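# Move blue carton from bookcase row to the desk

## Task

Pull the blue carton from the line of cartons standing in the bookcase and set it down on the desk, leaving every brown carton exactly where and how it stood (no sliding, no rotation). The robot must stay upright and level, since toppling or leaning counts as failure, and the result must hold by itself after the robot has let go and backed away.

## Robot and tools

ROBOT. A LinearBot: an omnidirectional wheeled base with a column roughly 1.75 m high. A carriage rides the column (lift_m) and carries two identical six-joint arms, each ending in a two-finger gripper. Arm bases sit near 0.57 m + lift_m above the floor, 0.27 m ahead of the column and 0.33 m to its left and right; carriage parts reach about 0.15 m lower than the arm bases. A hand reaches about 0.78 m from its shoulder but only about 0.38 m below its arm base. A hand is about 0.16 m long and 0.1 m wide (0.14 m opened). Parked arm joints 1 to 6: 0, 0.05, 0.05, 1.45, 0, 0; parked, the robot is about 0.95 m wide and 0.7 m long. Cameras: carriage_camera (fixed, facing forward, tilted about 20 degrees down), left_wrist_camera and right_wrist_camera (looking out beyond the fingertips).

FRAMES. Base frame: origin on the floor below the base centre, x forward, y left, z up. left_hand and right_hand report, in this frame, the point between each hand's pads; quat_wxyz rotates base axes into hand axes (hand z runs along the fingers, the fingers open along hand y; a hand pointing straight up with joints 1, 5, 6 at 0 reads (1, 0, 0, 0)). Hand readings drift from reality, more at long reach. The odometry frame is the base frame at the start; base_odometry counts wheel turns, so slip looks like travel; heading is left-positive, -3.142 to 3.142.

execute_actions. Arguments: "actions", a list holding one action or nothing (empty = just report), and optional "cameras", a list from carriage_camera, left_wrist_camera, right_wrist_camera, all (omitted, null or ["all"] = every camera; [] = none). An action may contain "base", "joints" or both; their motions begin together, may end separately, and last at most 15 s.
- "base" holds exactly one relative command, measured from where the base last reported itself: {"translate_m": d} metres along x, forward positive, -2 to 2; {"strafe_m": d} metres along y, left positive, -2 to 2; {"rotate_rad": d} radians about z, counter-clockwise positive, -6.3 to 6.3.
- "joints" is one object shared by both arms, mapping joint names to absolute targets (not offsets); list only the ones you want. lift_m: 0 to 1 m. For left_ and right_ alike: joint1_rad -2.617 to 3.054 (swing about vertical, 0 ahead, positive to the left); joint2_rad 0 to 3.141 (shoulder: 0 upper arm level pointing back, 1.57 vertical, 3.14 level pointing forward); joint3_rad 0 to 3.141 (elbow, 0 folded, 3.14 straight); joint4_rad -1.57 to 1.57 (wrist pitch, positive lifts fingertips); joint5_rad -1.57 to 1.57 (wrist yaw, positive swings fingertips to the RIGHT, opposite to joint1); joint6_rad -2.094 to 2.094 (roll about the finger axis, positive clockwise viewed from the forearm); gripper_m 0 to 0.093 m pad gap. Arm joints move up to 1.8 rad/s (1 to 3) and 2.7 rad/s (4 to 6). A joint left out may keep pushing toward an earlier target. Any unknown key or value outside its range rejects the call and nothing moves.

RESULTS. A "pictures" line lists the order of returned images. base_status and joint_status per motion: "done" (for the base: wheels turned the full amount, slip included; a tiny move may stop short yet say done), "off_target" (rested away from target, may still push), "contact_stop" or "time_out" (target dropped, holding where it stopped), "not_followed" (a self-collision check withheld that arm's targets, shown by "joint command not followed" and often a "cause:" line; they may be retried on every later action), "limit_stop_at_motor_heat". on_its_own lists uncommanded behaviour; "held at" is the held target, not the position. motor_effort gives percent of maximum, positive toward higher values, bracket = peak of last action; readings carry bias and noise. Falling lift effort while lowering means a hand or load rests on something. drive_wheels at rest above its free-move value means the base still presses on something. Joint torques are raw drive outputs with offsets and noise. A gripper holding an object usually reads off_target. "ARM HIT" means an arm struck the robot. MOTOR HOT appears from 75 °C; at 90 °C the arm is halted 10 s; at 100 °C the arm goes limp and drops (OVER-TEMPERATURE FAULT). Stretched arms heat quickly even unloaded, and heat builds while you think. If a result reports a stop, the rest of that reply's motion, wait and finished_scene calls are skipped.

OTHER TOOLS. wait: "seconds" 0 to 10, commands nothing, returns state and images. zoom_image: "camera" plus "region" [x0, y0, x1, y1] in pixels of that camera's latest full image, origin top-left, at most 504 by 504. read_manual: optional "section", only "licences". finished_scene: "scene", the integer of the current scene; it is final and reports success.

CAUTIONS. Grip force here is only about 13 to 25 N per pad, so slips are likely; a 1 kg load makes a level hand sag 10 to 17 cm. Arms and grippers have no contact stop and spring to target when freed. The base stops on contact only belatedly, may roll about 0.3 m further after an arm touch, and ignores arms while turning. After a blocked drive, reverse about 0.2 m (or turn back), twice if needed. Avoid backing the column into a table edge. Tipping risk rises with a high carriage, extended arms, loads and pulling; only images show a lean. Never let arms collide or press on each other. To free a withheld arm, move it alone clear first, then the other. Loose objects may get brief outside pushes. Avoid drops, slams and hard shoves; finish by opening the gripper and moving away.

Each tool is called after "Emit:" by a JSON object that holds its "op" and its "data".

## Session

Emit:
{"op": "execute_actions", "data": {"actions": [], "cameras": ["carriage_camera"]}}

Scene clock: 0.00 s.
Joint torques (N m, as the arm reports them, + toward a larger angle): no reading
base_odometry: x=+0.000 y=+0.000 heading=+0.000 (m, m, rad; odometry frame)
base_status: not commanded
joint_positions: lift_m=+0.298 left_joint1_rad=+0.007 left_joint2_rad=+0.040 left_joint3_rad=+0.051 left_joint4_rad=+1.407 left_joint5_rad=+0.015 left_joint6_rad=+0.042 left_gripper_m=+0.094 right_joint1_rad=+0.013 right_joint2_rad=+0.038 right_joint3_rad=+0.053 right_joint4_rad=+1.457 right_joint5_rad=-0.004 right_joint6_rad=+0.030 right_gripper_m=+0.094
joint_status: not commanded
motor_effort: lift_m=+30 drive_wheels=+3 (%)
left_hand: x=+0.3185 y=+0.3098 z=+1.2930 quat_wxyz=(+0.997, +0.009, +0.076, +0.024) (m; base frame)
right_hand: x=+0.3048 y=-0.3111 z=+1.2951 quat_wxyz=(+0.999, -0.002, +0.049, +0.021) (m; base frame)
pictures: carriage_camera
Images, in order (width x height): carriage_camera 672x504.

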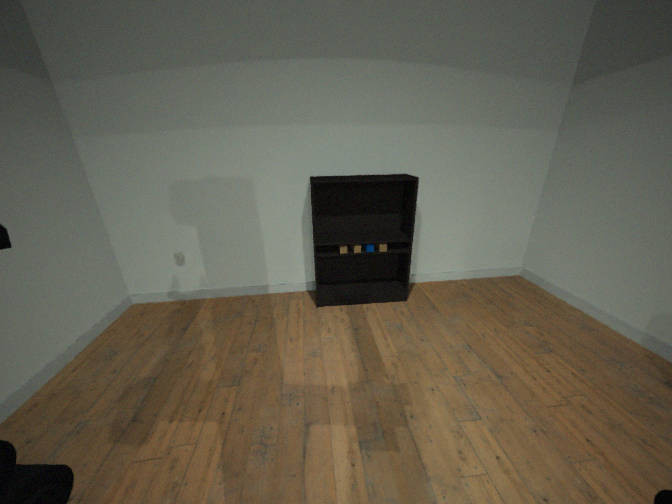

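Emit:
{"op": "execute_actions", "data": {"actions": [{"base": {"rotate_rad": 0.15}, "joints": {"lift_m": 0.05}}], "cameras": []}}

Emit:
{"op": "execute_actions", "data": {"actions": [{"base": {"translate_m": 1.0}}], "cameras": ["carriage_camera"]}}

Scene clock: 7.07 s.
Joint torques (N m, as the arm reports them, + toward a larger angle): left_arm=[ 0.09  3.79  5.49 -0.26 -0.04 -0.1 ] | right_arm=[-0.63  4.48  7.12 -0.26  0.09  0.01]
base_odometry: x=+0.000 y=+0.000 heading=+0.149 (m, m, rad; odometry frame)
base_status: done
joint_positions: lift_m=+0.050 left_joint1_rad=+0.007 left_joint2_rad=+0.040 left_joint3_rad=+0.051 left_joint4_rad=+1.407 left_joint5_rad=+0.015 left_joint6_rad=+0.042 left_gripper_m=+0.094 right_joint1_rad=+0.013 right_joint2_rad=+0.038 right_joint3_rad=+0.053 right_joint4_rad=+1.457 right_joint5_rad=-0.004 right_joint6_rad=+0.030 right_gripper_m=+0.094
joint_status: all done
motor_effort: lift_m=+28(27) drive_wheels=+17(17) (%)
left_hand: x=+0.3185 y=+0.3098 z=+1.0448 quat_wxyz=(+0.997, +0.009, +0.076, +0.024) (m; base frame)
right_hand: x=+0.3049 y=-0.3111 z=+1.0469 quat_wxyz=(+0.999, -0.002, +0.049, +0.021) (m; base frame)
pictures: none
No camera images: the call's "cameras" was empty. Leave "cameras" out to get every camera's image.

Scene clock: 11.33 s.
Joint torques (N m, as the arm reports them, + toward a larger angle): left_arm=[-0.01  3.91  5.38 -0.23 -0.04 -0.13] | right_arm=[-0.62  4.48  7.12 -0.17  0.09  0.  ]
base_odometry: x=+0.989 y=+0.150 heading=+0.150 (m, m, rad; odometry frame)
base_status: done
joint_positions: lift_m=+0.050 left_joint1_rad=+0.007 left_joint2_rad=+0.040 left_joint3_rad=+0.051 left_joint4_rad=+1.407 left_joint5_rad=+0.015 left_joint6_rad=+0.042 left_gripper_m=+0.094 right_joint1_rad=+0.013 right_joint2_rad=+0.038 right_joint3_rad=+0.053 right_joint4_rad=+1.457 right_joint5_rad=-0.004 right_joint6_rad=+0.030 right_gripper_m=+0.094
joint_status: not commanded
motor_effort: lift_m=+27(27) drive_wheels=-9(29) (%)
left_hand: x=+0.3185 y=+0.3098 z=+1.0448 quat_wxyz=(+0.997, +0.009, +0.076, +0.024) (m; base frame)
right_hand: x=+0.3048 y=-0.3111 z=+1.0469 quat_wxyz=(+0.999, -0.002, +0.049, +0.021) (m; base frame)
pictures: carriage_camera
Images, in order (width x height): carriage_camera 672x504.

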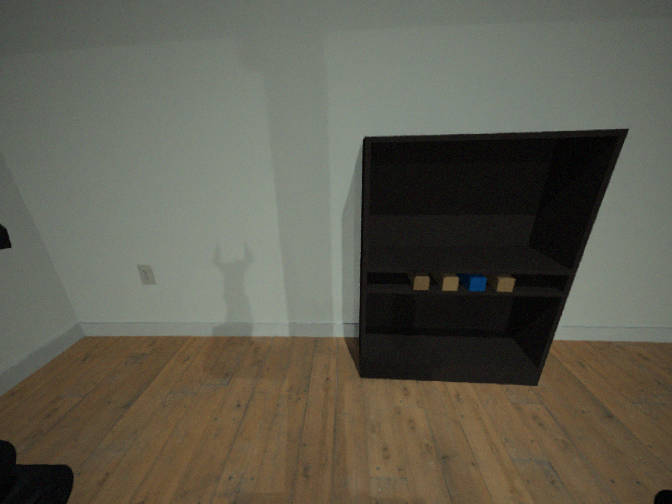

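Emit:
{"op": "execute_actions", "data": {"actions": [{"base": {"strafe_m": -0.28}, "joints": {"lift_m": 0.10, "right_joint1_rad": 0, "right_joint2_rad": 3.08, "right_joint3_rad": 1.58, "right_joint4_rad": 1.32, "right_joint5_rad": 0, "right_joint6_rad": 0, "right_gripper_m": 0.093}}], "cameras": []}}

Emit:
{"op": "execute_actions", "data": {"actions": [{"base": {"translate_m": 0.15}}], "cameras": ["carriage_camera", "right_wrist_camera"]}}

Scene clock: 20.50 s.
Joint torques (N m, as the arm reports them, + toward a larger angle): left_arm=[ 0.09  3.95  5.46 -0.23 -0.05 -0.09] | right_arm=[ -1.07 -14.84   5.28   2.39   0.11  -0.06]
base_odometry: x=+1.031 y=-0.127 heading=+0.151 (m, m, rad; odometry frame)
base_status: done
joint_positions: lift_m=+0.100 left_joint1_rad=+0.007 left_joint2_rad=+0.040 left_joint3_rad=+0.051 left_joint4_rad=+1.407 left_joint5_rad=+0.015 left_joint6_rad=+0.042 left_gripper_m=+0.094 right_joint1_rad=+0.005 right_joint2_rad=+3.077 right_joint3_rad=+1.576 right_joint4_rad=+1.310 right_joint5_rad=-0.002 right_joint6_rad=+0.007 right_gripper_m=+0.093
joint_status: all done
motor_effort: lift_m=+32(34) drive_wheels=-1(15) (%)
left_hand: x=+0.3184 y=+0.3098 z=+1.0944 quat_wxyz=(+0.997, +0.009, +0.076, +0.024) (m; base frame)
right_hand: x=+0.8826 y=-0.3085 z=+0.5086 quat_wxyz=(+0.637, +0.000, +0.771, +0.005) (m; base frame)
pictures: none
No camera images: the call's "cameras" was empty. Leave "cameras" out to get every camera's image.

Scene clock: 22.33 s.
Joint torques (N m, as the arm reports them, + toward a larger angle): left_arm=[ 0.12  3.97  5.5  -0.23 -0.03 -0.1 ] | right_arm=[ -0.8  -14.87   5.38   2.36   0.11  -0.07]
base_odometry: x=+1.179 y=-0.104 heading=+0.150 (m, m, rad; odometry frame)
base_status: done
joint_positions: lift_m=+0.100 left_joint1_rad=+0.007 left_joint2_rad=+0.040 left_joint3_rad=+0.051 left_joint4_rad=+1.407 left_joint5_rad=+0.015 left_joint6_rad=+0.042 left_gripper_m=+0.094 right_joint1_rad=+0.005 right_joint2_rad=+3.077 right_joint3_rad=+1.576 right_joint4_rad=+1.315 right_joint5_rad=-0.002 right_joint6_rad=+0.007 right_gripper_m=+0.093
joint_status: not commanded
motor_effort: lift_m=+32(32) drive_wheels=-5(17) (%)
left_hand: x=+0.3184 y=+0.3098 z=+1.0944 quat_wxyz=(+0.997, +0.009, +0.076, +0.024) (m; base frame)
right_hand: x=+0.8828 y=-0.3085 z=+0.5098 quat_wxyz=(+0.639, +0.000, +0.770, +0.005) (m; base frame)
pictures: carriage_camera, right_wrist_camera
Images, in order (width x height): carriage_camera 672x504, right_wrist_camera 672x504.

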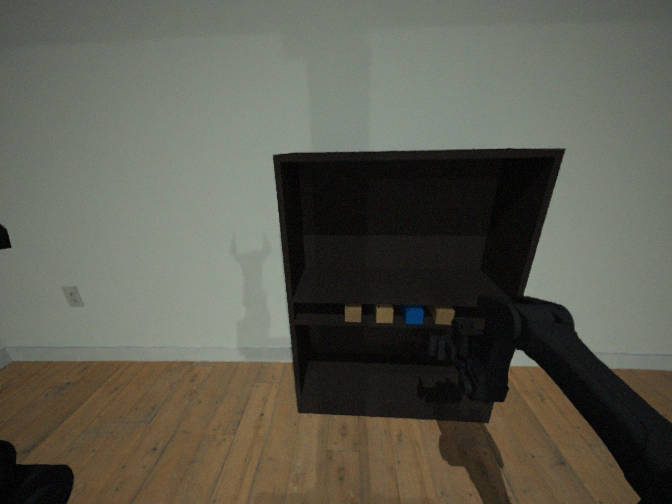

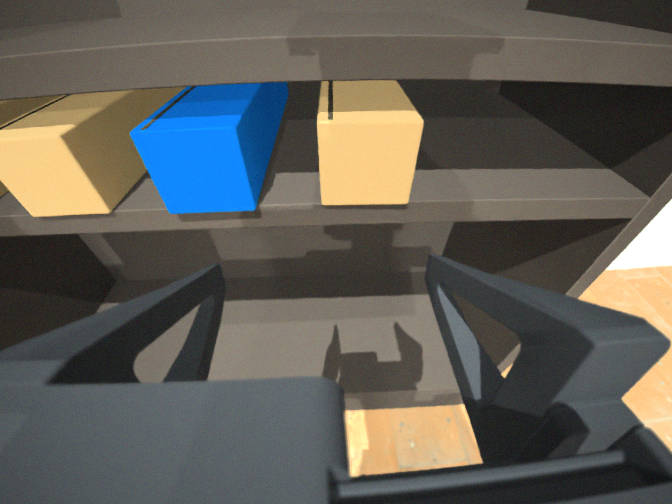

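Emit:
{"op": "execute_actions", "data": {"actions": [{"base": {"strafe_m": 0.079}, "joints": {"right_gripper_m": 0.082}}], "cameras": []}}

Emit:
{"op": "execute_actions", "data": {"actions": [{"base": {"translate_m": 0.07}}], "cameras": ["right_wrist_camera"]}}

Scene clock: 30.13 s.
Joint torques (N m, as the arm reports them, + toward a larger angle): left_arm=[ 0.06  3.99  5.55 -0.25 -0.05 -0.08] | right_arm=[ -0.71 -15.03   5.34   2.32   0.1   -0.07]
base_odometry: x=+1.168 y=-0.026 heading=+0.150 (m, m, rad; odometry frame)
base_status: done
joint_positions: lift_m=+0.100 left_joint1_rad=+0.007 left_joint2_rad=+0.040 left_joint3_rad=+0.051 left_joint4_rad=+1.407 left_joint5_rad=+0.015 left_joint6_rad=+0.042 left_gripper_m=+0.094 right_joint1_rad=+0.001 right_joint2_rad=+3.077 right_joint3_rad=+1.576 right_joint4_rad=+1.316 right_joint5_rad=-0.002 right_joint6_rad=+0.007 right_gripper_m=+0.082
joint_status: all done
motor_effort: lift_m=+32(32) drive_wheels=-1(16) (%)
left_hand: x=+0.3184 y=+0.3098 z=+1.0944 quat_wxyz=(+0.997, +0.009, +0.076, +0.024) (m; base frame)
right_hand: x=+0.8829 y=-0.3113 z=+0.5100 quat_wxyz=(+0.639, +0.002, +0.769, +0.003) (m; base frame)
pictures: none
No camera images: the call's "cameras" was empty. Leave "cameras" out to get every camera's image.

Scene clock: 31.57 s.
Joint torques (N m, as the arm reports them, + toward a larger angle): left_arm=[-0.01  3.94  5.48 -0.25 -0.05 -0.12] | right_arm=[ -0.47 -14.84   5.36   2.32   0.11  -0.06]
base_odometry: x=+1.237 y=-0.016 heading=+0.150 (m, m, rad; odometry frame)
base_status: done
joint_positions: lift_m=+0.100 left_joint1_rad=+0.007 left_joint2_rad=+0.040 left_joint3_rad=+0.051 left_joint4_rad=+1.407 left_joint5_rad=+0.015 left_joint6_rad=+0.042 left_gripper_m=+0.094 right_joint1_rad=+0.001 right_joint2_rad=+3.077 right_joint3_rad=+1.576 right_joint4_rad=+1.318 right_joint5_rad=-0.002 right_joint6_rad=+0.007 right_gripper_m=+0.082
joint_status: not commanded
motor_effort: lift_m=+32(32) drive_wheels=-5(17) (%)
left_hand: x=+0.3185 y=+0.3098 z=+1.0944 quat_wxyz=(+0.997, +0.009, +0.076, +0.024) (m; base frame)
right_hand: x=+0.8830 y=-0.3113 z=+0.5106 quat_wxyz=(+0.640, +0.002, +0.768, +0.003) (m; base frame)
pictures: right_wrist_camera
Images, in order (width x height): right_wrist_camera 672x504.

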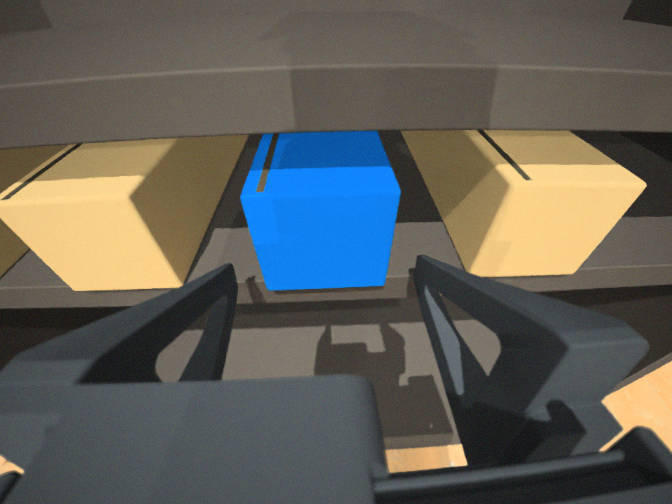

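Emit:
{"op": "execute_actions", "data": {"actions": [{"base": {"translate_m": 0.06}, "joints": {"lift_m": 0.106}}], "cameras": ["right_wrist_camera"]}}

Scene clock: 35.57 s.
Joint torques (N m, as the arm reports them, + toward a larger angle): left_arm=[ 0.07  4.07  5.46 -0.25 -0.03 -0.12] | right_arm=[ -0.75 -14.73   5.13   2.28   0.11  -0.06]
base_odometry: x=+1.296 y=-0.006 heading=+0.151 (m, m, rad; odometry frame)
base_status: done
joint_positions: lift_m=+0.106 left_joint1_rad=+0.007 left_joint2_rad=+0.040 left_joint3_rad=+0.051 left_joint4_rad=+1.407 left_joint5_rad=+0.015 left_joint6_rad=+0.042 left_gripper_m=+0.094 right_joint1_rad=+0.001 right_joint2_rad=+3.075 right_joint3_rad=+1.576 right_joint4_rad=+1.325 right_joint5_rad=-0.002 right_joint6_rad=+0.007 right_gripper_m=+0.082
joint_status: all done
motor_effort: lift_m=+32(38) drive_wheels=-5(17) (%)
left_hand: x=+0.3184 y=+0.3098 z=+1.1005 quat_wxyz=(+0.997, +0.009, +0.076, +0.024) (m; base frame)
right_hand: x=+0.8836 y=-0.3113 z=+0.5190 quat_wxyz=(+0.643, +0.002, +0.766, +0.003) (m; base frame)
pictures: right_wrist_camera
Images, in order (width x height): right_wrist_camera 672x504.

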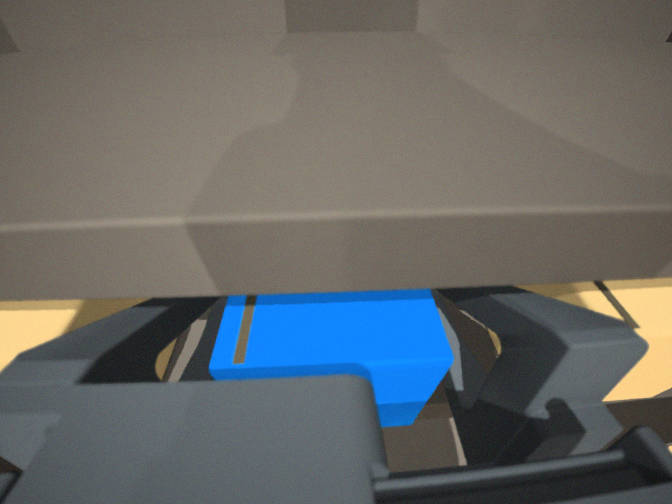

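Emit:
{"op": "execute_actions", "data": {"actions": [{"joints": {"right_gripper_m": 0.0}}], "cameras": []}}

Emit:
{"op": "execute_actions", "data": {"actions": [{"base": {"translate_m": -0.15}, "joints": {"lift_m": 0.11}}], "cameras": ["right_wrist_camera"]}}

Scene clock: 39.50 s.
Joint torques (N m, as the arm reports them, + toward a larger angle): left_arm=[ 0.09  3.91  5.47 -0.25 -0.05 -0.09] | right_arm=[ -0.68 -14.88   5.33   2.27   0.12  -0.06]
base_odometry: x=+1.296 y=-0.006 heading=+0.151 (m, m, rad; odometry frame)
base_status: not commanded
joint_positions: lift_m=+0.106 left_joint1_rad=+0.007 left_joint2_rad=+0.040 left_joint3_rad=+0.051 left_joint4_rad=+1.407 left_joint5_rad=+0.015 left_joint6_rad=+0.042 left_gripper_m=+0.094 right_joint1_rad=+0.001 right_joint2_rad=+3.075 right_joint3_rad=+1.576 right_joint4_rad=+1.325 right_joint5_rad=-0.002 right_joint6_rad=+0.007 right_gripper_m=+0.060
joint_status: right_gripper_m off_target (ended at +0.060, target +0.000)
motor_effort: lift_m=+32(32) drive_wheels=-5(5) (%)
left_hand: x=+0.3184 y=+0.3098 z=+1.1005 quat_wxyz=(+0.997, +0.009, +0.076, +0.024) (m; base frame)
right_hand: x=+0.8836 y=-0.3113 z=+0.5190 quat_wxyz=(+0.643, +0.001, +0.766, +0.003) (m; base frame)
pictures: none
No camera images: the call's "cameras" was empty. Leave "cameras" out to get every camera's image.

Scene clock: 41.33 s.
Joint torques (N m, as the arm reports them, + toward a larger angle): left_arm=[ 0.11  3.9   5.39 -0.22 -0.04 -0.13] | right_arm=[ -0.62 -14.83   5.26   2.36   0.1   -0.07]
base_odometry: x=+1.148 y=-0.029 heading=+0.151 (m, m, rad; odometry frame)
base_status: done
joint_positions: lift_m=+0.110 left_joint1_rad=+0.007 left_joint2_rad=+0.040 left_joint3_rad=+0.051 left_joint4_rad=+1.406 left_joint5_rad=+0.015 left_joint6_rad=+0.042 left_gripper_m=+0.094 right_joint1_rad=+0.000 right_joint2_rad=+3.074 right_joint3_rad=+1.576 right_joint4_rad=+1.317 right_joint5_rad=-0.002 right_joint6_rad=+0.007 right_gripper_m=+0.060
joint_status: all done
motor_effort: lift_m=+32(36) drive_wheels=-1(17) (%)
left_hand: x=+0.3186 y=+0.3098 z=+1.1044 quat_wxyz=(+0.997, +0.009, +0.076, +0.024) (m; base frame)
right_hand: x=+0.8836 y=-0.3116 z=+0.5219 quat_wxyz=(+0.641, +0.002, +0.768, +0.003) (m; base frame)
pictures: right_wrist_camera
Images, in order (width x height): right_wrist_camera 672x504.

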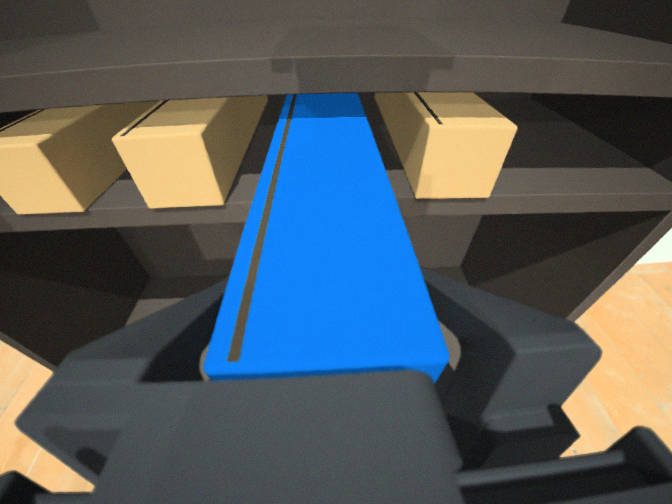

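Emit:
{"op": "execute_actions", "data": {"actions": [{"base": {"translate_m": -0.35}}], "cameras": ["right_wrist_camera"]}}

Emit:
{"op": "execute_actions", "data": {"actions": [{"base": {"rotate_rad": 2.0}, "joints": {"lift_m": 0.45}}], "cameras": ["carriage_camera"]}}

Scene clock: 47.60 s.
Joint torques (N m, as the arm reports them, + toward a larger angle): left_arm=[ 0.16  4.04  5.53 -0.22 -0.04 -0.13] | right_arm=[ -0.65 -14.71   5.37   2.36   0.09  -0.06]
base_odometry: x=+0.802 y=-0.081 heading=+0.151 (m, m, rad; odometry frame)
base_status: done
joint_positions: lift_m=+0.110 left_joint1_rad=+0.007 left_joint2_rad=+0.040 left_joint3_rad=+0.051 left_joint4_rad=+1.406 left_joint5_rad=+0.015 left_joint6_rad=+0.042 left_gripper_m=+0.094 right_joint1_rad=+0.000 right_joint2_rad=+3.074 right_joint3_rad=+1.576 right_joint4_rad=+1.316 right_joint5_rad=-0.002 right_joint6_rad=+0.007 right_gripper_m=+0.060
joint_status: not commanded
motor_effort: lift_m=+32(32) drive_wheels=+0(16) (%)
left_hand: x=+0.3186 y=+0.3098 z=+1.1044 quat_wxyz=(+0.997, +0.009, +0.076, +0.024) (m; base frame)
right_hand: x=+0.8836 y=-0.3116 z=+0.5216 quat_wxyz=(+0.640, +0.002, +0.768, +0.003) (m; base frame)
pictures: right_wrist_camera
Images, in order (width x height): right_wrist_camera 672x504.

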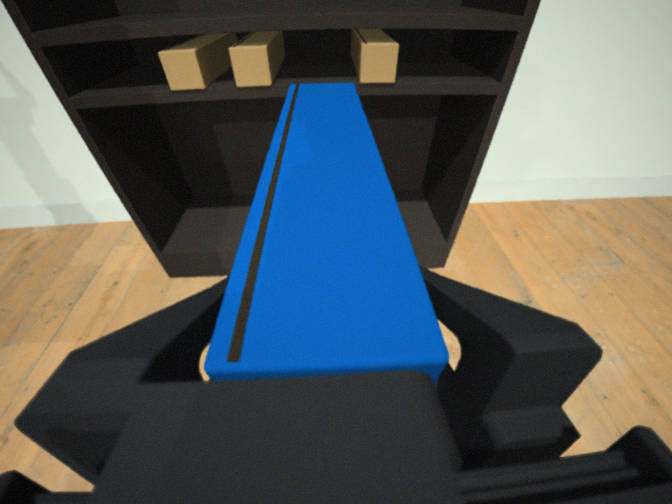

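Scene clock: 51.07 s.
Joint torques (N m, as the arm reports them, + toward a larger angle): left_arm=[ 0.12  3.92  5.47 -0.19 -0.04 -0.1 ] | right_arm=[ -0.13 -14.81   5.46   2.35   0.03  -0.06]
base_odometry: x=+0.802 y=-0.081 heading=+2.151 (m, m, rad; odometry frame)
base_status: done
joint_positions: lift_m=+0.450 left_joint1_rad=+0.007 left_joint2_rad=+0.040 left_joint3_rad=+0.051 left_joint4_rad=+1.405 left_joint5_rad=+0.015 left_joint6_rad=+0.042 left_gripper_m=+0.094 right_joint1_rad=-0.004 right_joint2_rad=+3.077 right_joint3_rad=+1.576 right_joint4_rad=+1.313 right_joint5_rad=-0.001 right_joint6_rad=+0.007 right_gripper_m=+0.060
joint_status: all done
motor_effort: lift_m=+32(37) drive_wheels=+11(23) (%)
left_hand: x=+0.3188 y=+0.3098 z=+1.4444 quat_wxyz=(+0.997, +0.009, +0.077, +0.024) (m; base frame)
right_hand: x=+0.8826 y=-0.3140 z=+0.8591 quat_wxyz=(+0.638, +0.003, +0.770, +0.002) (m; base frame)
pictures: carriage_camera
Images, in order (width x height): carriage_camera 672x504.

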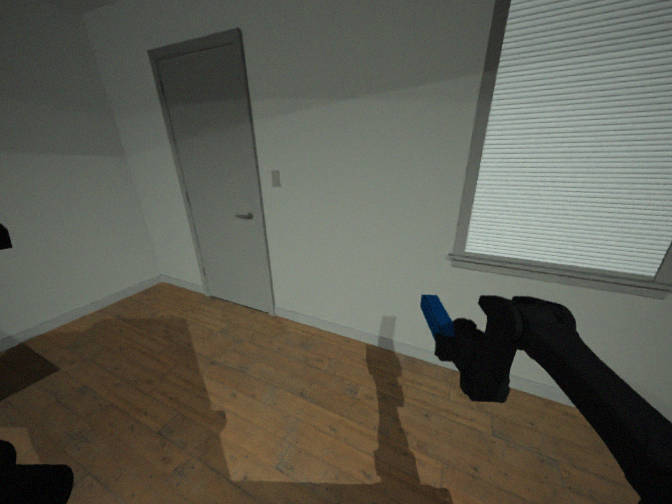

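Emit:
{"op": "execute_actions", "data": {"actions": [{"base": {"rotate_rad": 1.14}}], "cameras": ["carriage_camera"]}}

Scene clock: 55.57 s.
Joint torques (N m, as the arm reports them, + toward a larger angle): left_arm=[ 0.2   3.91  5.55 -0.25 -0.05 -0.12] | right_arm=[ -0.79 -14.96   5.43   2.4    0.11  -0.07]
base_odometry: x=+0.802 y=-0.081 heading=-2.993 (m, m, rad; odometry frame)
base_status: done
joint_positions: lift_m=+0.450 left_joint1_rad=+0.007 left_joint2_rad=+0.040 left_joint3_rad=+0.051 left_joint4_rad=+1.405 left_joint5_rad=+0.015 left_joint6_rad=+0.042 left_gripper_m=+0.094 right_joint1_rad=+0.000 right_joint2_rad=+3.077 right_joint3_rad=+1.576 right_joint4_rad=+1.313 right_joint5_rad=-0.001 right_joint6_rad=+0.007 right_gripper_m=+0.060
joint_status: not commanded
motor_effort: lift_m=+32(32) drive_wheels=+11(22) (%)
left_hand: x=+0.3188 y=+0.3098 z=+1.4444 quat_wxyz=(+0.997, +0.009, +0.077, +0.024) (m; base frame)
right_hand: x=+0.8826 y=-0.3122 z=+0.8591 quat_wxyz=(+0.638, +0.002, +0.770, +0.002) (m; base frame)
pictures: carriage_camera
Images, in order (width x height): carriage_camera 672x504.

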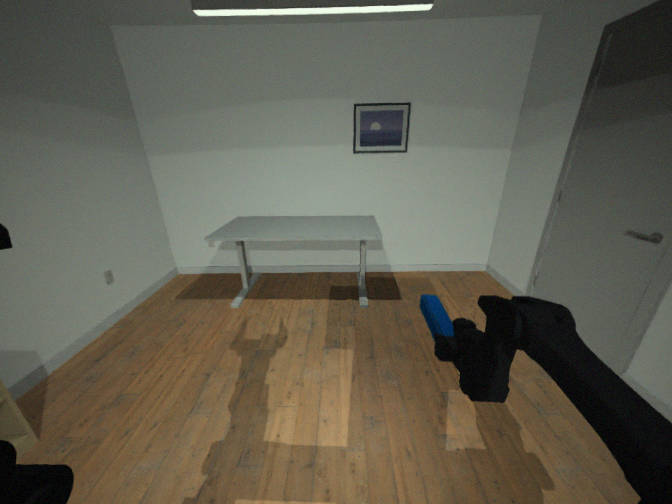

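Emit:
{"op": "execute_actions", "data": {"actions": [{"base": {"translate_m": 1.6}}], "cameras": []}}

Emit:
{"op": "execute_actions", "data": {"actions": [{"base": {"strafe_m": 0.6}}], "cameras": ["carriage_camera"]}}

Scene clock: 66.00 s.
Joint torques (N m, as the arm reports them, + toward a larger angle): left_arm=[ 0.02  4.01  5.53 -0.22 -0.03 -0.1 ] | right_arm=[ -0.42 -14.8    5.09   2.39   0.1   -0.06]
base_odometry: x=-0.780 y=-0.321 heading=-2.991 (m, m, rad; odometry frame)
base_status: done
joint_positions: lift_m=+0.450 left_joint1_rad=+0.007 left_joint2_rad=+0.040 left_joint3_rad=+0.051 left_joint4_rad=+1.405 left_joint5_rad=+0.015 left_joint6_rad=+0.042 left_gripper_m=+0.094 right_joint1_rad=+0.000 right_joint2_rad=+3.077 right_joint3_rad=+1.576 right_joint4_rad=+1.313 right_joint5_rad=-0.001 right_joint6_rad=+0.007 right_gripper_m=+0.060
joint_status: not commanded
motor_effort: lift_m=+32(32) drive_wheels=-9(29) (%)
left_hand: x=+0.3188 y=+0.3098 z=+1.4444 quat_wxyz=(+0.997, +0.009, +0.077, +0.024) (m; base frame)
right_hand: x=+0.8826 y=-0.3122 z=+0.8591 quat_wxyz=(+0.638, +0.002, +0.770, +0.002) (m; base frame)
pictures: none
No camera images: the call's "cameras" was empty. Leave "cameras" out to get every camera's image.

Scene clock: 69.37 s.
Joint torques (N m, as the arm reports them, + toward a larger angle): left_arm=[ 0.16  4.01  5.52 -0.23 -0.02 -0.09] | right_arm=[ -0.65 -14.77   5.33   2.37   0.06  -0.07]
base_odometry: x=-0.691 y=-0.914 heading=-2.992 (m, m, rad; odometry frame)
base_status: done
joint_positions: lift_m=+0.450 left_joint1_rad=+0.007 left_joint2_rad=+0.040 left_joint3_rad=+0.051 left_joint4_rad=+1.406 left_joint5_rad=+0.015 left_joint6_rad=+0.042 left_gripper_m=+0.094 right_joint1_rad=+0.000 right_joint2_rad=+3.077 right_joint3_rad=+1.576 right_joint4_rad=+1.313 right_joint5_rad=-0.001 right_joint6_rad=+0.007 right_gripper_m=+0.060
joint_status: not commanded
motor_effort: lift_m=+32(32) drive_wheels=-1(17) (%)
left_hand: x=+0.3187 y=+0.3098 z=+1.4444 quat_wxyz=(+0.997, +0.009, +0.077, +0.024) (m; base frame)
right_hand: x=+0.8826 y=-0.3118 z=+0.8591 quat_wxyz=(+0.638, +0.002, +0.770, +0.003) (m; base frame)
pictures: carriage_camera
Images, in order (width x height): carriage_camera 672x504.

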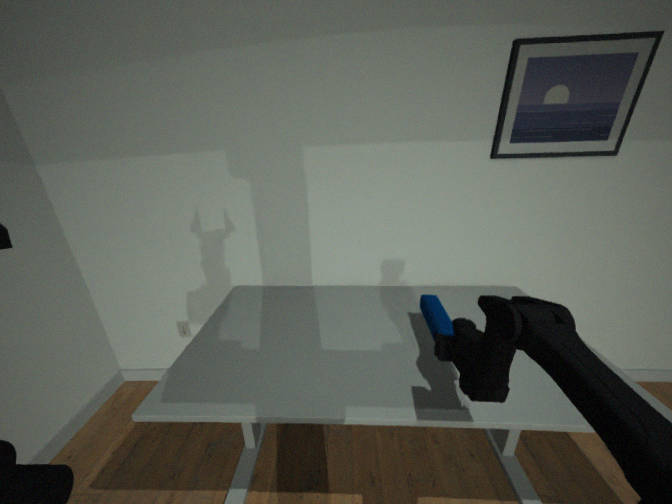

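Emit:
{"op": "execute_actions", "data": {"actions": [{"base": {"translate_m": 0.12}}], "cameras": []}}

Emit:
{"op": "execute_actions", "data": {"actions": [{"joints": {"lift_m": 0.385}}], "cameras": ["carriage_camera", "right_wrist_camera"]}}

Scene clock: 74.07 s.
Joint torques (N m, as the arm reports them, + toward a larger angle): left_arm=[ 0.11  3.92  5.5  -0.21 -0.07 -0.09] | right_arm=[ -0.68 -15.13   5.63   2.37   0.1   -0.06]
base_odometry: x=-0.809 y=-0.933 heading=-2.991 (m, m, rad; odometry frame)
base_status: done
joint_positions: lift_m=+0.450 left_joint1_rad=+0.007 left_joint2_rad=+0.040 left_joint3_rad=+0.051 left_joint4_rad=+1.405 left_joint5_rad=+0.015 left_joint6_rad=+0.042 left_gripper_m=+0.094 right_joint1_rad=+0.000 right_joint2_rad=+3.077 right_joint3_rad=+1.576 right_joint4_rad=+1.313 right_joint5_rad=-0.001 right_joint6_rad=+0.007 right_gripper_m=+0.060
joint_status: not commanded
motor_effort: lift_m=+32(32) drive_wheels=-5(12) (%)
left_hand: x=+0.3188 y=+0.3098 z=+1.4444 quat_wxyz=(+0.997, +0.009, +0.077, +0.024) (m; base frame)
right_hand: x=+0.8826 y=-0.3118 z=+0.8591 quat_wxyz=(+0.638, +0.002, +0.770, +0.003) (m; base frame)
pictures: none
No camera images: the call's "cameras" was empty. Leave "cameras" out to get every camera's image.

Scene clock: 74.87 s.
Joint torques (N m, as the arm reports them, + toward a larger angle): left_arm=[ 0.18  3.89  5.47 -0.22 -0.04 -0.08] | right_arm=[ -0.66 -15.45   5.25   2.52   0.1   -0.07]
base_odometry: x=-0.809 y=-0.933 heading=-2.991 (m, m, rad; odometry frame)
base_status: not commanded
joint_positions: lift_m=+0.385 left_joint1_rad=+0.007 left_joint2_rad=+0.040 left_joint3_rad=+0.051 left_joint4_rad=+1.405 left_joint5_rad=+0.015 left_joint6_rad=+0.042 left_gripper_m=+0.094 right_joint1_rad=+0.000 right_joint2_rad=+3.080 right_joint3_rad=+1.576 right_joint4_rad=+1.302 right_joint5_rad=-0.001 right_joint6_rad=+0.007 right_gripper_m=+0.060
joint_status: all done
motor_effort: lift_m=+28(28) drive_wheels=-5(5) (%)
left_hand: x=+0.3188 y=+0.3098 z=+1.3797 quat_wxyz=(+0.997, +0.009, +0.077, +0.024) (m; base frame)
right_hand: x=+0.8812 y=-0.3118 z=+0.7899 quat_wxyz=(+0.632, +0.002, +0.775, +0.003) (m; base frame)
pictures: carriage_camera, right_wrist_camera
Images, in order (width x height): carriage_camera 672x504, right_wrist_camera 672x504.

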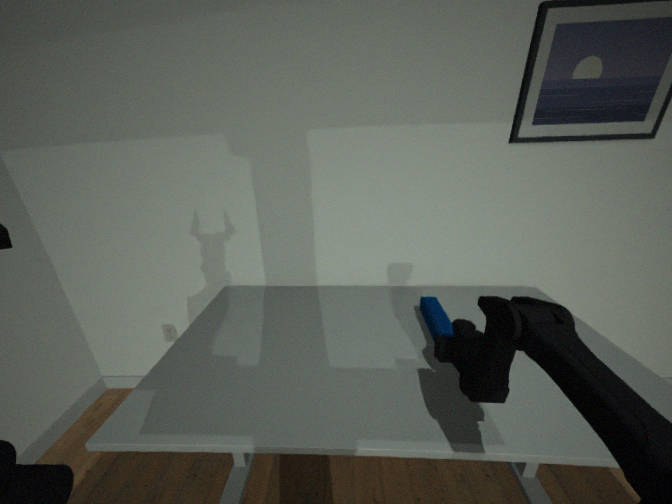

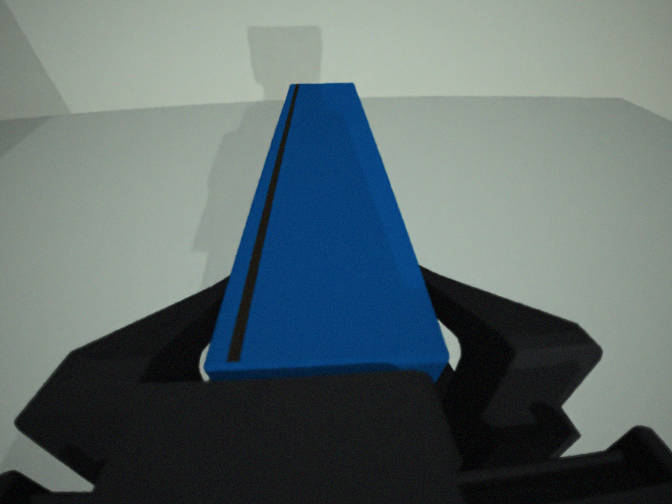

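Emit:
{"op": "execute_actions", "data": {"actions": [{"joints": {"lift_m": 0.362}}], "cameras": ["right_wrist_camera"]}}

Scene clock: 79.80 s.
Joint torques (N m, as the arm reports them, + toward a larger angle): left_arm=[ 0.17  3.96  5.53 -0.22 -0.05 -0.11] | right_arm=[ -0.9  -15.37   5.44   2.5    0.1   -0.06]
base_odometry: x=-0.809 y=-0.933 heading=-2.991 (m, m, rad; odometry frame)
base_status: not commanded
joint_positions: lift_m=+0.362 left_joint1_rad=+0.007 left_joint2_rad=+0.040 left_joint3_rad=+0.051 left_joint4_rad=+1.405 left_joint5_rad=+0.015 left_joint6_rad=+0.042 left_gripper_m=+0.094 right_joint1_rad=+0.000 right_joint2_rad=+3.083 right_joint3_rad=+1.576 right_joint4_rad=+1.305 right_joint5_rad=-0.001 right_joint6_rad=+0.007 right_gripper_m=+0.060
joint_status: all done
motor_effort: lift_m=+28(31) drive_wheels=-4(5) (%)
left_hand: x=+0.3188 y=+0.3098 z=+1.3567 quat_wxyz=(+0.997, +0.009, +0.077, +0.024) (m; base frame)
right_hand: x=+0.8807 y=-0.3118 z=+0.7663 quat_wxyz=(+0.633, +0.002, +0.774, +0.003) (m; base frame)
pictures: right_wrist_camera
Images, in order (width x height): right_wrist_camera 672x504.

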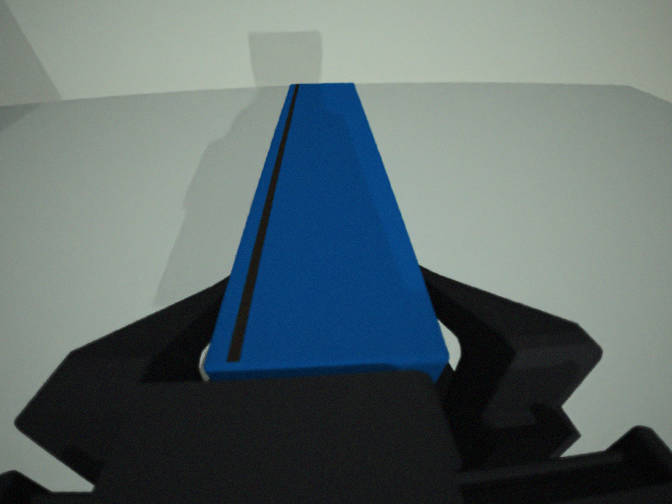

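Emit:
{"op": "execute_actions", "data": {"actions": [{"joints": {"lift_m": 0.354}}], "cameras": []}}

Emit:
{"op": "execute_actions", "data": {"actions": [{"joints": {"right_gripper_m": 0.093}}], "cameras": []}}

Emit:
{"op": "execute_actions", "data": {"actions": [{"base": {"translate_m": -0.3}}], "cameras": []}}

Emit:
{"op": "execute_actions", "data": {"actions": [{"joints": {"right_joint2_rad": 0.05, "right_joint3_rad": 0.05, "right_joint4_rad": 1.45}}], "cameras": ["carriage_camera"]}}

Scene clock: 87.60 s.
Joint torques (N m, as the arm reports them, + toward a larger angle): left_arm=[ 0.18  3.97  5.49 -0.21 -0.04 -0.13] | right_arm=[ -0.64 -15.32   5.15   2.44   0.1   -0.06]
base_odometry: x=-0.809 y=-0.933 heading=-2.991 (m, m, rad; odometry frame)
base_status: not commanded
joint_positions: lift_m=+0.354 left_joint1_rad=+0.007 left_joint2_rad=+0.040 left_joint3_rad=+0.051 left_joint4_rad=+1.405 left_joint5_rad=+0.015 left_joint6_rad=+0.042 left_gripper_m=+0.094 right_joint1_rad=+0.000 right_joint2_rad=+3.083 right_joint3_rad=+1.576 right_joint4_rad=+1.311 right_joint5_rad=-0.001 right_joint6_rad=+0.007 right_gripper_m=+0.060
joint_status: all done
motor_effort: lift_m=+28(27) drive_wheels=+8(10) (%)
left_hand: x=+0.3188 y=+0.3098 z=+1.3487 quat_wxyz=(+0.997, +0.009, +0.077, +0.024) (m; base frame)
right_hand: x=+0.8809 y=-0.3118 z=+0.7594 quat_wxyz=(+0.635, +0.002, +0.773, +0.003) (m; base frame)
pictures: none
No camera images: the call's "cameras" was empty. Leave "cameras" out to get every camera's image.

Scene clock: 88.33 s.
Joint torques (N m, as the arm reports them, + toward a larger angle): left_arm=[-0.01  3.94  5.43 -0.23 -0.05 -0.11] | right_arm=[ -0.62 -15.61   5.32   2.39   0.1   -0.06]
base_odometry: x=-0.809 y=-0.933 heading=-2.991 (m, m, rad; odometry frame)
base_status: not commanded
joint_positions: lift_m=+0.354 left_joint1_rad=+0.007 left_joint2_rad=+0.040 left_joint3_rad=+0.051 left_joint4_rad=+1.405 left_joint5_rad=+0.015 left_joint6_rad=+0.042 left_gripper_m=+0.094 right_joint1_rad=+0.000 right_joint2_rad=+3.083 right_joint3_rad=+1.576 right_joint4_rad=+1.312 right_joint5_rad=-0.001 right_joint6_rad=+0.007 right_gripper_m=+0.093
joint_status: all done
motor_effort: lift_m=+28(28) drive_wheels=+8(9) (%)
left_hand: x=+0.3188 y=+0.3098 z=+1.3487 quat_wxyz=(+0.997, +0.009, +0.077, +0.024) (m; base frame)
right_hand: x=+0.8809 y=-0.3118 z=+0.7596 quat_wxyz=(+0.635, +0.002, +0.773, +0.003) (m; base frame)
pictures: none
No camera images: the call's "cameras" was empty. Leave "cameras" out to get every camera's image.

Scene clock: 90.90 s.
Joint torques (N m, as the arm reports them, + toward a larger angle): left_arm=[ 0.18  3.92  5.53 -0.22 -0.05 -0.1 ] | right_arm=[ -0.81 -15.46   5.33   2.38   0.09  -0.06]
base_odometry: x=-0.513 y=-0.888 heading=-2.991 (m, m, rad; odometry frame)
base_status: done
joint_positions: lift_m=+0.354 left_joint1_rad=+0.007 left_joint2_rad=+0.040 left_joint3_rad=+0.051 left_joint4_rad=+1.405 left_joint5_rad=+0.015 left_joint6_rad=+0.042 left_gripper_m=+0.094 right_joint1_rad=+0.000 right_joint2_rad=+3.083 right_joint3_rad=+1.576 right_joint4_rad=+1.314 right_joint5_rad=-0.001 right_joint6_rad=+0.007 right_gripper_m=+0.093
joint_status: not commanded
motor_effort: lift_m=+28(28) drive_wheels=+0(22) (%)
left_hand: x=+0.3188 y=+0.3098 z=+1.3487 quat_wxyz=(+0.997, +0.009, +0.077, +0.024) (m; base frame)
right_hand: x=+0.8810 y=-0.3120 z=+0.7602 quat_wxyz=(+0.636, +0.002, +0.772, +0.002) (m; base frame)
pictures: none
No camera images: the call's "cameras" was empty. Leave "cameras" out to get every camera's image.

Scene clock: 93.47 s.
Joint torques (N m, as the arm reports them, + toward a larger angle): left_arm=[ 0.1   3.95  5.32 -0.2  -0.02 -0.12] | right_arm=[-0.63  2.87  5.48 -0.15  0.1  -0.06]
base_odometry: x=-0.513 y=-0.888 heading=-2.991 (m, m, rad; odometry frame)
base_status: not commanded
joint_positions: lift_m=+0.354 left_joint1_rad=+0.007 left_joint2_rad=+0.040 left_joint3_rad=+0.051 left_joint4_rad=+1.405 left_joint5_rad=+0.015 left_joint6_rad=+0.042 left_gripper_m=+0.094 right_joint1_rad=+0.000 right_joint2_rad=+0.064 right_joint3_rad=+0.068 right_joint4_rad=+1.450 right_joint5_rad=-0.001 right_joint6_rad=+0.007 right_gripper_m=+0.093
joint_status: all done
motor_effort: lift_m=+28(28) drive_wheels=+4(0) (%)
left_hand: x=+0.3188 y=+0.3098 z=+1.3487 quat_wxyz=(+0.997, +0.009, +0.077, +0.024) (m; base frame)
right_hand: x=+0.3105 y=-0.3120 z=+1.3545 quat_wxyz=(+0.998, +0.000, +0.058, +0.003) (m; base frame)
pictures: carriage_camera
Images, in order (width x height): carriage_camera 672x504.

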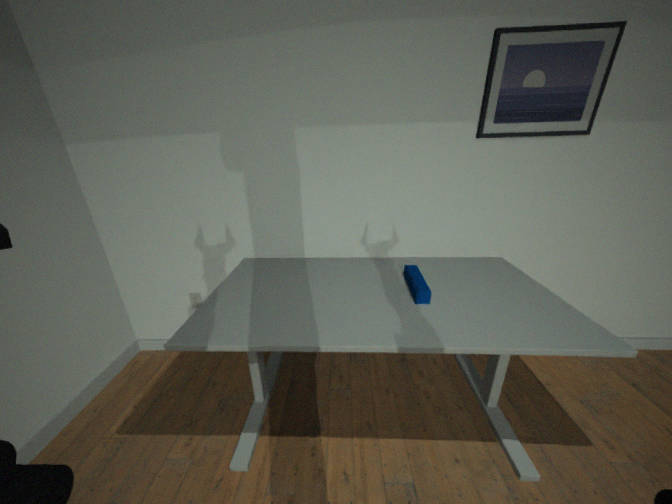

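Emit:
{"op": "finished_scene", "data": {"scene": 2}}

The scene is finished: the task was done.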